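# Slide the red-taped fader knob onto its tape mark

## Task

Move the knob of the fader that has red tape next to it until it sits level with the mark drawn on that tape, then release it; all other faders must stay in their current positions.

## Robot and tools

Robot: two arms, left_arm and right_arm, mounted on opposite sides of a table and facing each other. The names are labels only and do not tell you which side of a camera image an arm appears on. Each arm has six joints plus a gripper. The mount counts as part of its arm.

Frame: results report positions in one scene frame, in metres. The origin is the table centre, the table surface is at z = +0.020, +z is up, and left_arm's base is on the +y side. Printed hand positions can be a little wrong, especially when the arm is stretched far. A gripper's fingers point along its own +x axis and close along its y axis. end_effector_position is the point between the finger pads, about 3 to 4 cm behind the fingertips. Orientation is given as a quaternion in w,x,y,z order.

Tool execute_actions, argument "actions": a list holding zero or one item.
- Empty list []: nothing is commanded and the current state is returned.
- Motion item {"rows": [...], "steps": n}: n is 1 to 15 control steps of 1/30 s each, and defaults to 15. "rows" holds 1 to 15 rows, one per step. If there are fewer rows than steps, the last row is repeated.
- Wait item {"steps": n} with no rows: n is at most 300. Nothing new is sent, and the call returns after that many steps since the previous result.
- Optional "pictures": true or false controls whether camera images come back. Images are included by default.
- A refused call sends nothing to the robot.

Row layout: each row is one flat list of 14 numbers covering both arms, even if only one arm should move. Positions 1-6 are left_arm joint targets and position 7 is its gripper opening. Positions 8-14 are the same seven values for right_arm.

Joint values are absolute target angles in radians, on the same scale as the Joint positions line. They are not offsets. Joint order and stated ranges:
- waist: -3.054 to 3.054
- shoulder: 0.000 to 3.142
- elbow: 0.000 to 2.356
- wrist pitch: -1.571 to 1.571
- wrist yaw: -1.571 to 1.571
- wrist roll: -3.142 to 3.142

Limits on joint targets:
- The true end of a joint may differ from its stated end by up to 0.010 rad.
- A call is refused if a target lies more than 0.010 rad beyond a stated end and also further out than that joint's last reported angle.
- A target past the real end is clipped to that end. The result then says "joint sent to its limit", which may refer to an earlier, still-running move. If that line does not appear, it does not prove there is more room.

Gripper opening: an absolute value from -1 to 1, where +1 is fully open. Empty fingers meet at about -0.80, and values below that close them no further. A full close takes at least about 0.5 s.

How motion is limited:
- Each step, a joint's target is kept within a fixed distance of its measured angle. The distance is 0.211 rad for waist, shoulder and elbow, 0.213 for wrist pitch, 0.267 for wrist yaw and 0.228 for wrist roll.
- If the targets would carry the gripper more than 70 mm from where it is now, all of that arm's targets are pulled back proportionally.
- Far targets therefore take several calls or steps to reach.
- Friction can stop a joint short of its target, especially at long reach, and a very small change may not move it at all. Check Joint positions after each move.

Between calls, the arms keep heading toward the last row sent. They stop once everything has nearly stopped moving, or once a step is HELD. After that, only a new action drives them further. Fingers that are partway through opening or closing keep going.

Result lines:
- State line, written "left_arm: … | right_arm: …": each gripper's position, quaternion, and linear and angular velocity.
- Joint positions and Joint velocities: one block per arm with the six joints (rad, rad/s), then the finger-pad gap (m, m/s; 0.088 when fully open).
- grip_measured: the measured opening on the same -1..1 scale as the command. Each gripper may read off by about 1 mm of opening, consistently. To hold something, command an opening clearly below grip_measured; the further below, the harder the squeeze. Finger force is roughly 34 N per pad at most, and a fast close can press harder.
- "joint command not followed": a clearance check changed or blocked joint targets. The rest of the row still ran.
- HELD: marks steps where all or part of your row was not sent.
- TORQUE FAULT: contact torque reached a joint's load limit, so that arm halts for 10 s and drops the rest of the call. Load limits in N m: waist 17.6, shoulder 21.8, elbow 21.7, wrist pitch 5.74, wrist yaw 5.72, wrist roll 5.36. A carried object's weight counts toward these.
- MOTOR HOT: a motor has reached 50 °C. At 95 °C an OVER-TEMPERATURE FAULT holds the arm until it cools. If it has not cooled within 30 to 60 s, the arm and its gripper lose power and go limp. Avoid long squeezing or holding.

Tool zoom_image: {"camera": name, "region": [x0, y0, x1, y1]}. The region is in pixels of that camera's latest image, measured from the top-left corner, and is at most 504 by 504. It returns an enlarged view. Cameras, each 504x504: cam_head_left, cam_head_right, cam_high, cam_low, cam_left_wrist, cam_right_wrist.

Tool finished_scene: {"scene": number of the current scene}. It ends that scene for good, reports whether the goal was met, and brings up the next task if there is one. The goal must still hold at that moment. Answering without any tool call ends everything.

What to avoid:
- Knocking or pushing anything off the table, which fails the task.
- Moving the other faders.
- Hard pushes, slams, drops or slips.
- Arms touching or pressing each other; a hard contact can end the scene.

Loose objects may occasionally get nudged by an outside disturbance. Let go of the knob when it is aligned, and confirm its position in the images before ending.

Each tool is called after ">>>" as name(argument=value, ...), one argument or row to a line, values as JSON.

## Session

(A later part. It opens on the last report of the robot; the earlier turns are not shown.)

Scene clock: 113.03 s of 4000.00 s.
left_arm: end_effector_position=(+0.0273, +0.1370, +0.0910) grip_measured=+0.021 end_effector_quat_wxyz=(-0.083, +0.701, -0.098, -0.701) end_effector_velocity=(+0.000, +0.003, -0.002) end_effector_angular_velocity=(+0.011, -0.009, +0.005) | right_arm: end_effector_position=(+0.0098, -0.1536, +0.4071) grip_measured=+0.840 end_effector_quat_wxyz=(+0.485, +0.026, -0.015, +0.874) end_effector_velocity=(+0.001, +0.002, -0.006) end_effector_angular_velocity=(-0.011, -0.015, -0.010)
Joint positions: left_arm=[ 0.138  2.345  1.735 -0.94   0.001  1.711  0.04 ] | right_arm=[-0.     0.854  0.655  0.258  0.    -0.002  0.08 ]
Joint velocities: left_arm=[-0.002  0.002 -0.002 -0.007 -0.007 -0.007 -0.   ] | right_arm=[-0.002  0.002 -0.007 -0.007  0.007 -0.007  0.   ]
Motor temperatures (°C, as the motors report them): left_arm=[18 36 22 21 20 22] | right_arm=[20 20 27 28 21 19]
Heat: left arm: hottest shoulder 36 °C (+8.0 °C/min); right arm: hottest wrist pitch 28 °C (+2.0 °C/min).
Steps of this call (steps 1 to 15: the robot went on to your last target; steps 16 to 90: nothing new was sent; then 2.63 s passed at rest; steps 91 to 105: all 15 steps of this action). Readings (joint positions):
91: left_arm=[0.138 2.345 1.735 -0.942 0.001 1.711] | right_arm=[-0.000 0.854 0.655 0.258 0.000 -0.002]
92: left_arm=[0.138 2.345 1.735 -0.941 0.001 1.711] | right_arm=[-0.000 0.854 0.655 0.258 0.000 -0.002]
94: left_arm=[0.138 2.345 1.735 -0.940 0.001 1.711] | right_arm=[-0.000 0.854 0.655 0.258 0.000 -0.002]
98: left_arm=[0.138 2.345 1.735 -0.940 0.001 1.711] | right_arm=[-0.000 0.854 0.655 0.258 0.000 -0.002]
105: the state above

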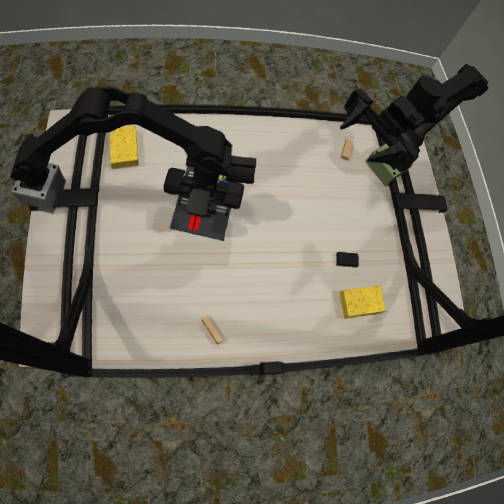

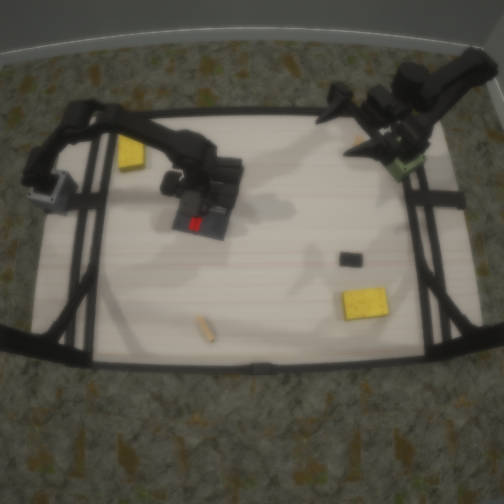

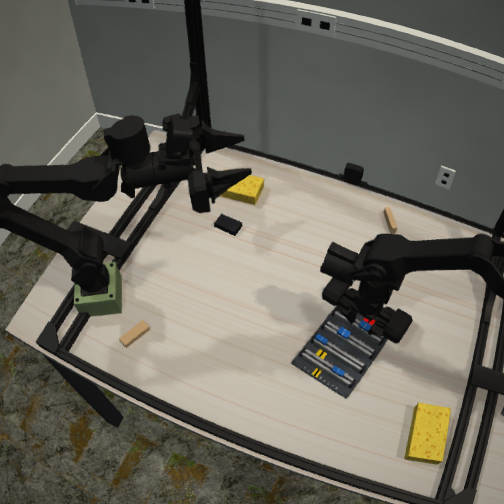

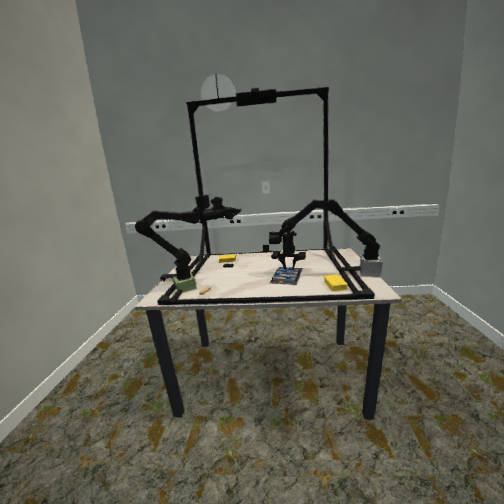

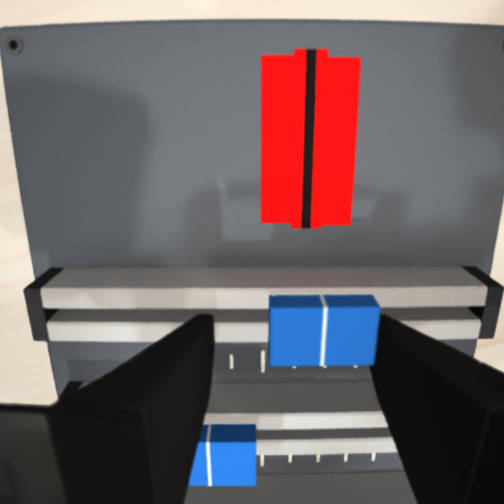

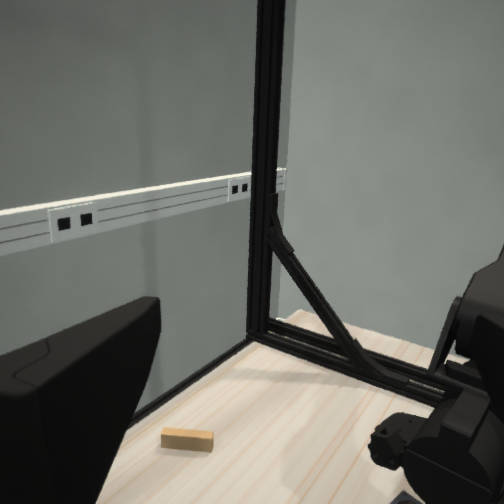

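>>> execute_actions(
  actions=[
    {"rows":[[0.138,2.345,1.735,-0.942,0,1.708,-0.04,0,0.854,0.655,0.258,0,0,0.84]]},
  ],
)

Scene clock: 116.77 s of 4000.00 s.
left_arm: end_effector_position=(+0.0273, +0.1366, +0.0912) grip_measured=-0.039 end_effector_quat_wxyz=(-0.082, +0.701, -0.098, -0.701) end_effector_velocity=(-0.000, -0.002, -0.000) end_effector_angular_velocity=(-0.008, -0.006, +0.005) | right_arm: end_effector_position=(+0.0097, -0.1536, +0.4069) grip_measured=+0.840 end_effector_quat_wxyz=(+0.485, +0.025, -0.015, +0.874) end_effector_velocity=(-0.001, +0.000, -0.003) end_effector_angular_velocity=(+0.001, -0.025, +0.004)
Joint positions: left_arm=[ 0.138  2.345  1.735 -0.939  0.001  1.711  0.037] | right_arm=[-0.     0.854  0.655  0.258  0.    -0.002  0.08 ]
Joint velocities: left_arm=[-0.002  0.002  0.002  0.007 -0.007 -0.007 -0.   ] | right_arm=[-0.002  0.002 -0.002 -0.007 -0.007 -0.022 -0.   ]
Motor temperatures (°C, as the motors report them): left_arm=[18 36 22 21 20 22] | right_arm=[20 20 27 28 21 19]
Heat: left arm: hottest shoulder 36 °C (+7.1 °C/min); right arm: hottest wrist pitch 28 °C (+2.0 °C/min).
Steps of this call (steps 1 to 15: the robot went on to your last target; steps 16 to 90: nothing new was sent; then 0.23 s passed at rest; steps 91 to 105: all 15 steps of this action). Readings (joint positions):
91: left_arm=[0.138 2.345 1.735 -0.940 0.001 1.711] | right_arm=[-0.000 0.854 0.655 0.258 0.000 -0.002]
92: left_arm=[0.138 2.345 1.735 -0.939 0.001 1.711] | right_arm=[-0.000 0.854 0.655 0.258 0.000 -0.002]
94: left_arm=[0.138 2.345 1.735 -0.939 0.001 1.711] | right_arm=[-0.000 0.854 0.655 0.258 0.000 -0.002]
98: left_arm=[0.138 2.345 1.735 -0.939 0.001 1.711] | right_arm=[-0.000 0.854 0.655 0.258 0.000 -0.002]
105: the state above

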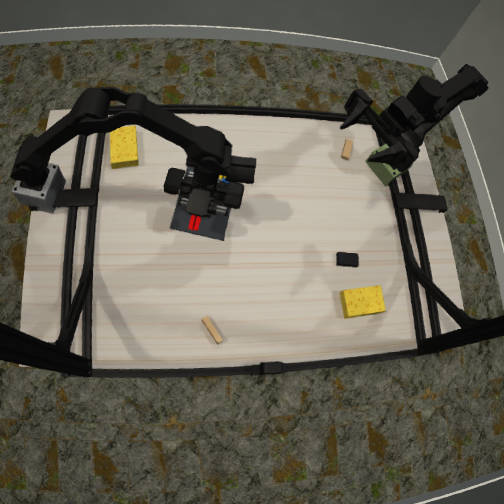

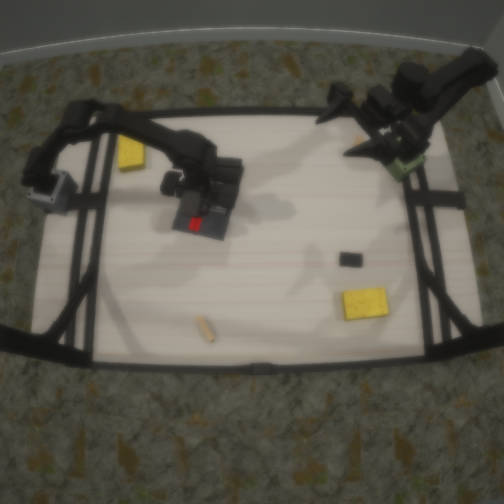

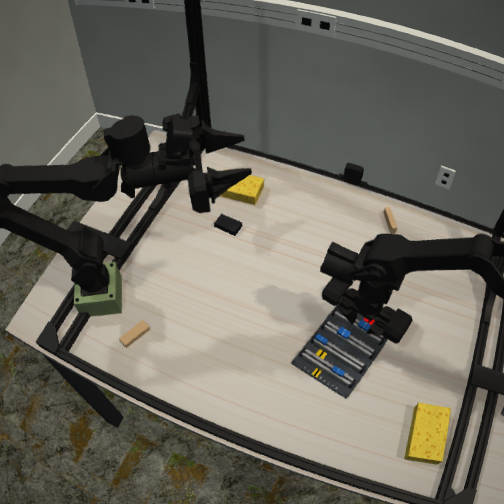

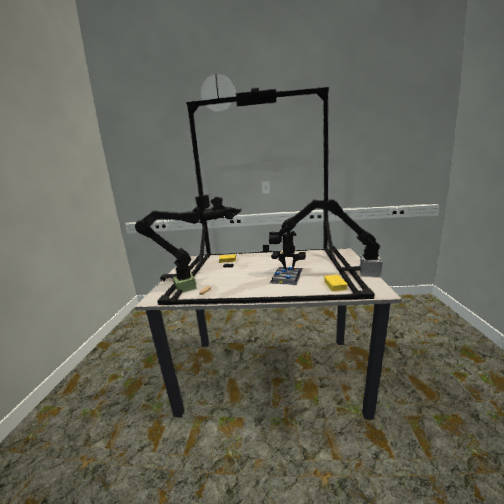

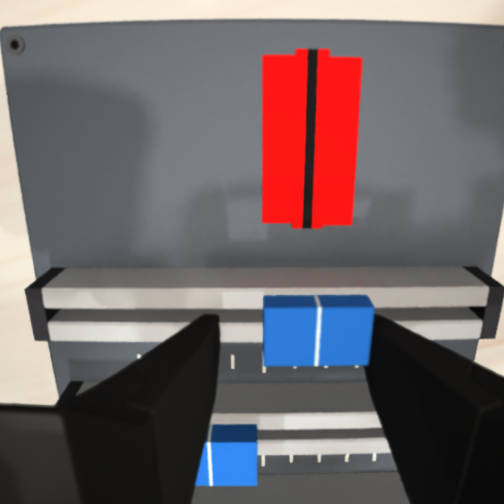

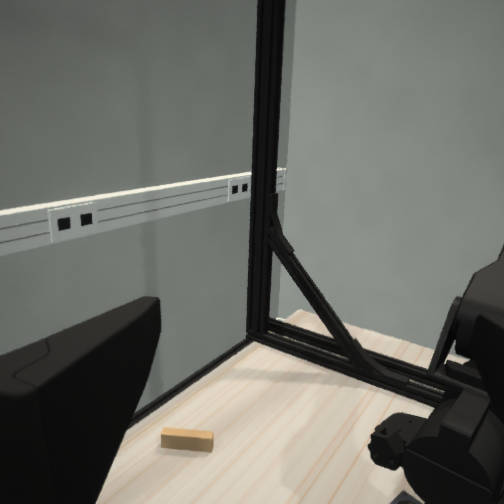

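>>> execute_actions(
  actions=[
    {"rows":[[0.138,2.345,1.735,-0.945,0,1.708,0.6,0,0.854,0.655,0.258,0,0,0.84],[0.138,2.345,1.735,-0.945,0,1.708,0.6,0,0.854,0.655,0.258,0,0,0.84],[0.138,2.29,1.735,-0.96,0,1.708,0.6,0,0.854,0.655,0.258,0,0,0.84],[0.138,2.26,1.735,-0.98,0,1.708,0.6,0,0.854,0.655,0.258,0,0,0.84],[0.138,2.23,1.735,-1.0,0,1.708,0.6,0,0.854,0.655,0.258,0,0,0.84],[0.138,2.2,1.735,-1.03,0,1.708,0.6,0,0.854,0.655,0.258,0,0,0.84],[0.138,2.2,1.735,-1.09,0,1.708,0.6,0,0.854,0.655,0.258,0,0,0.84]]},
  ],
)

Scene clock: 127.80 s of 4000.00 s.
left_arm: end_effector_position=(+0.0297, +0.1553, +0.1479) grip_measured=+0.596 end_effector_quat_wxyz=(-0.084, +0.702, -0.096, -0.701) end_effector_velocity=(+0.002, +0.013, +0.001) end_effector_angular_velocity=(+0.060, -0.014, +0.005) | right_arm: end_effector_position=(+0.0097, -0.1536, +0.4069) grip_measured=+0.840 end_effector_quat_wxyz=(+0.485, +0.026, -0.015, +0.874) end_effector_velocity=(+0.002, +0.001, -0.002) end_effector_angular_velocity=(-0.003, -0.010, -0.010)
Joint positions: left_arm=[ 0.138  2.207  1.735 -1.083 -0.001  1.71   0.068] | right_arm=[-0.     0.854  0.655  0.258  0.    -0.001  0.08 ]
Joint velocities: left_arm=[-0.002 -0.002  0.002 -0.066 -0.007 -0.007  0.002] | right_arm=[-0.002 -0.002 -0.002 -0.007  0.007 -0.007  0.   ]
Motor temperatures (°C, as the motors report them): left_arm=[18 37 22 21 20 22] | right_arm=[20 20 28 28 21 19]
Heat: left arm: hottest shoulder 37 °C (+7.1 °C/min); right arm: hottest elbow 28 °C (+1.0 °C/min).
Steps of this call (steps 1 to 15: the robot went on to your last target; steps 16 to 90: nothing new was sent; then 7.53 s passed at rest; steps 91 to 105: all 15 steps of this action). Readings (joint positions):
91: left_arm=[0.138 2.345 1.735 -0.940 0.001 1.711] | right_arm=[-0.000 0.854 0.655 0.258 0.000 -0.001]
92: left_arm=[0.138 2.345 1.735 -0.946 -0.000 1.711] | right_arm=[-0.000 0.854 0.655 0.258 0.000 -0.001]
94: left_arm=[0.138 2.335 1.735 -0.954 -0.001 1.710] | right_arm=[-0.000 0.854 0.655 0.258 0.000 -0.001]
98: left_arm=[0.138 2.270 1.735 -1.031 -0.001 1.711] | right_arm=[-0.000 0.854 0.655 0.258 0.000 -0.001]
105: the state above

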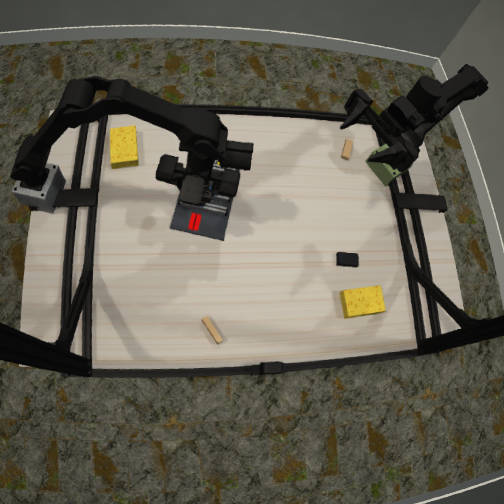

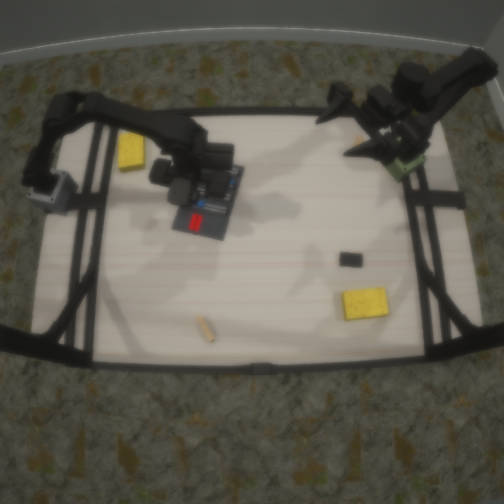

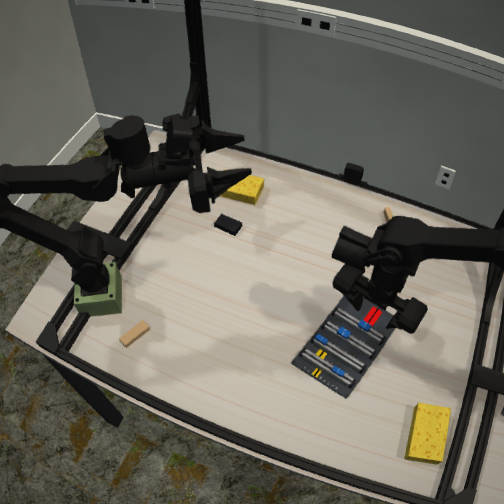

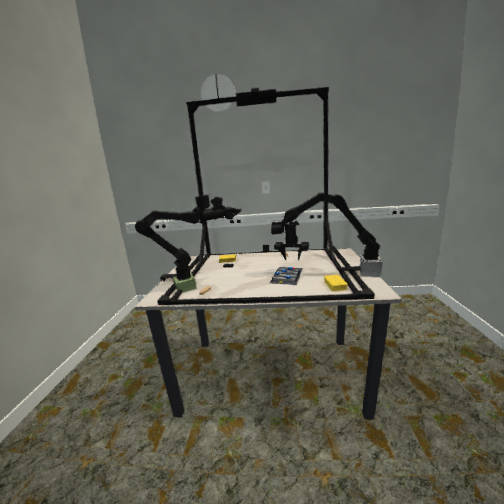

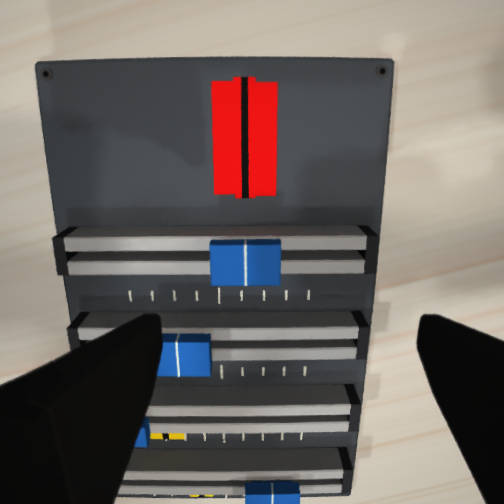

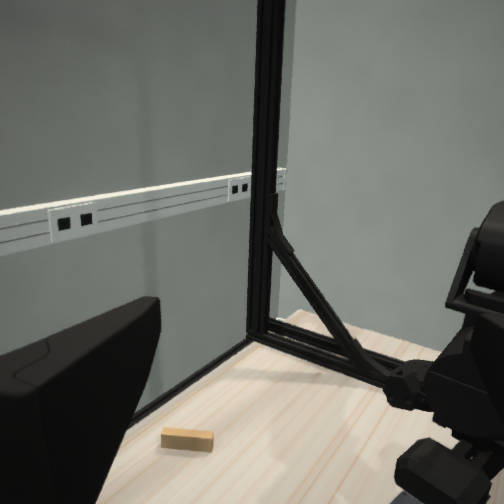

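>>> finished_scene(
  scene=1,
)

The scene is finished: the task was done.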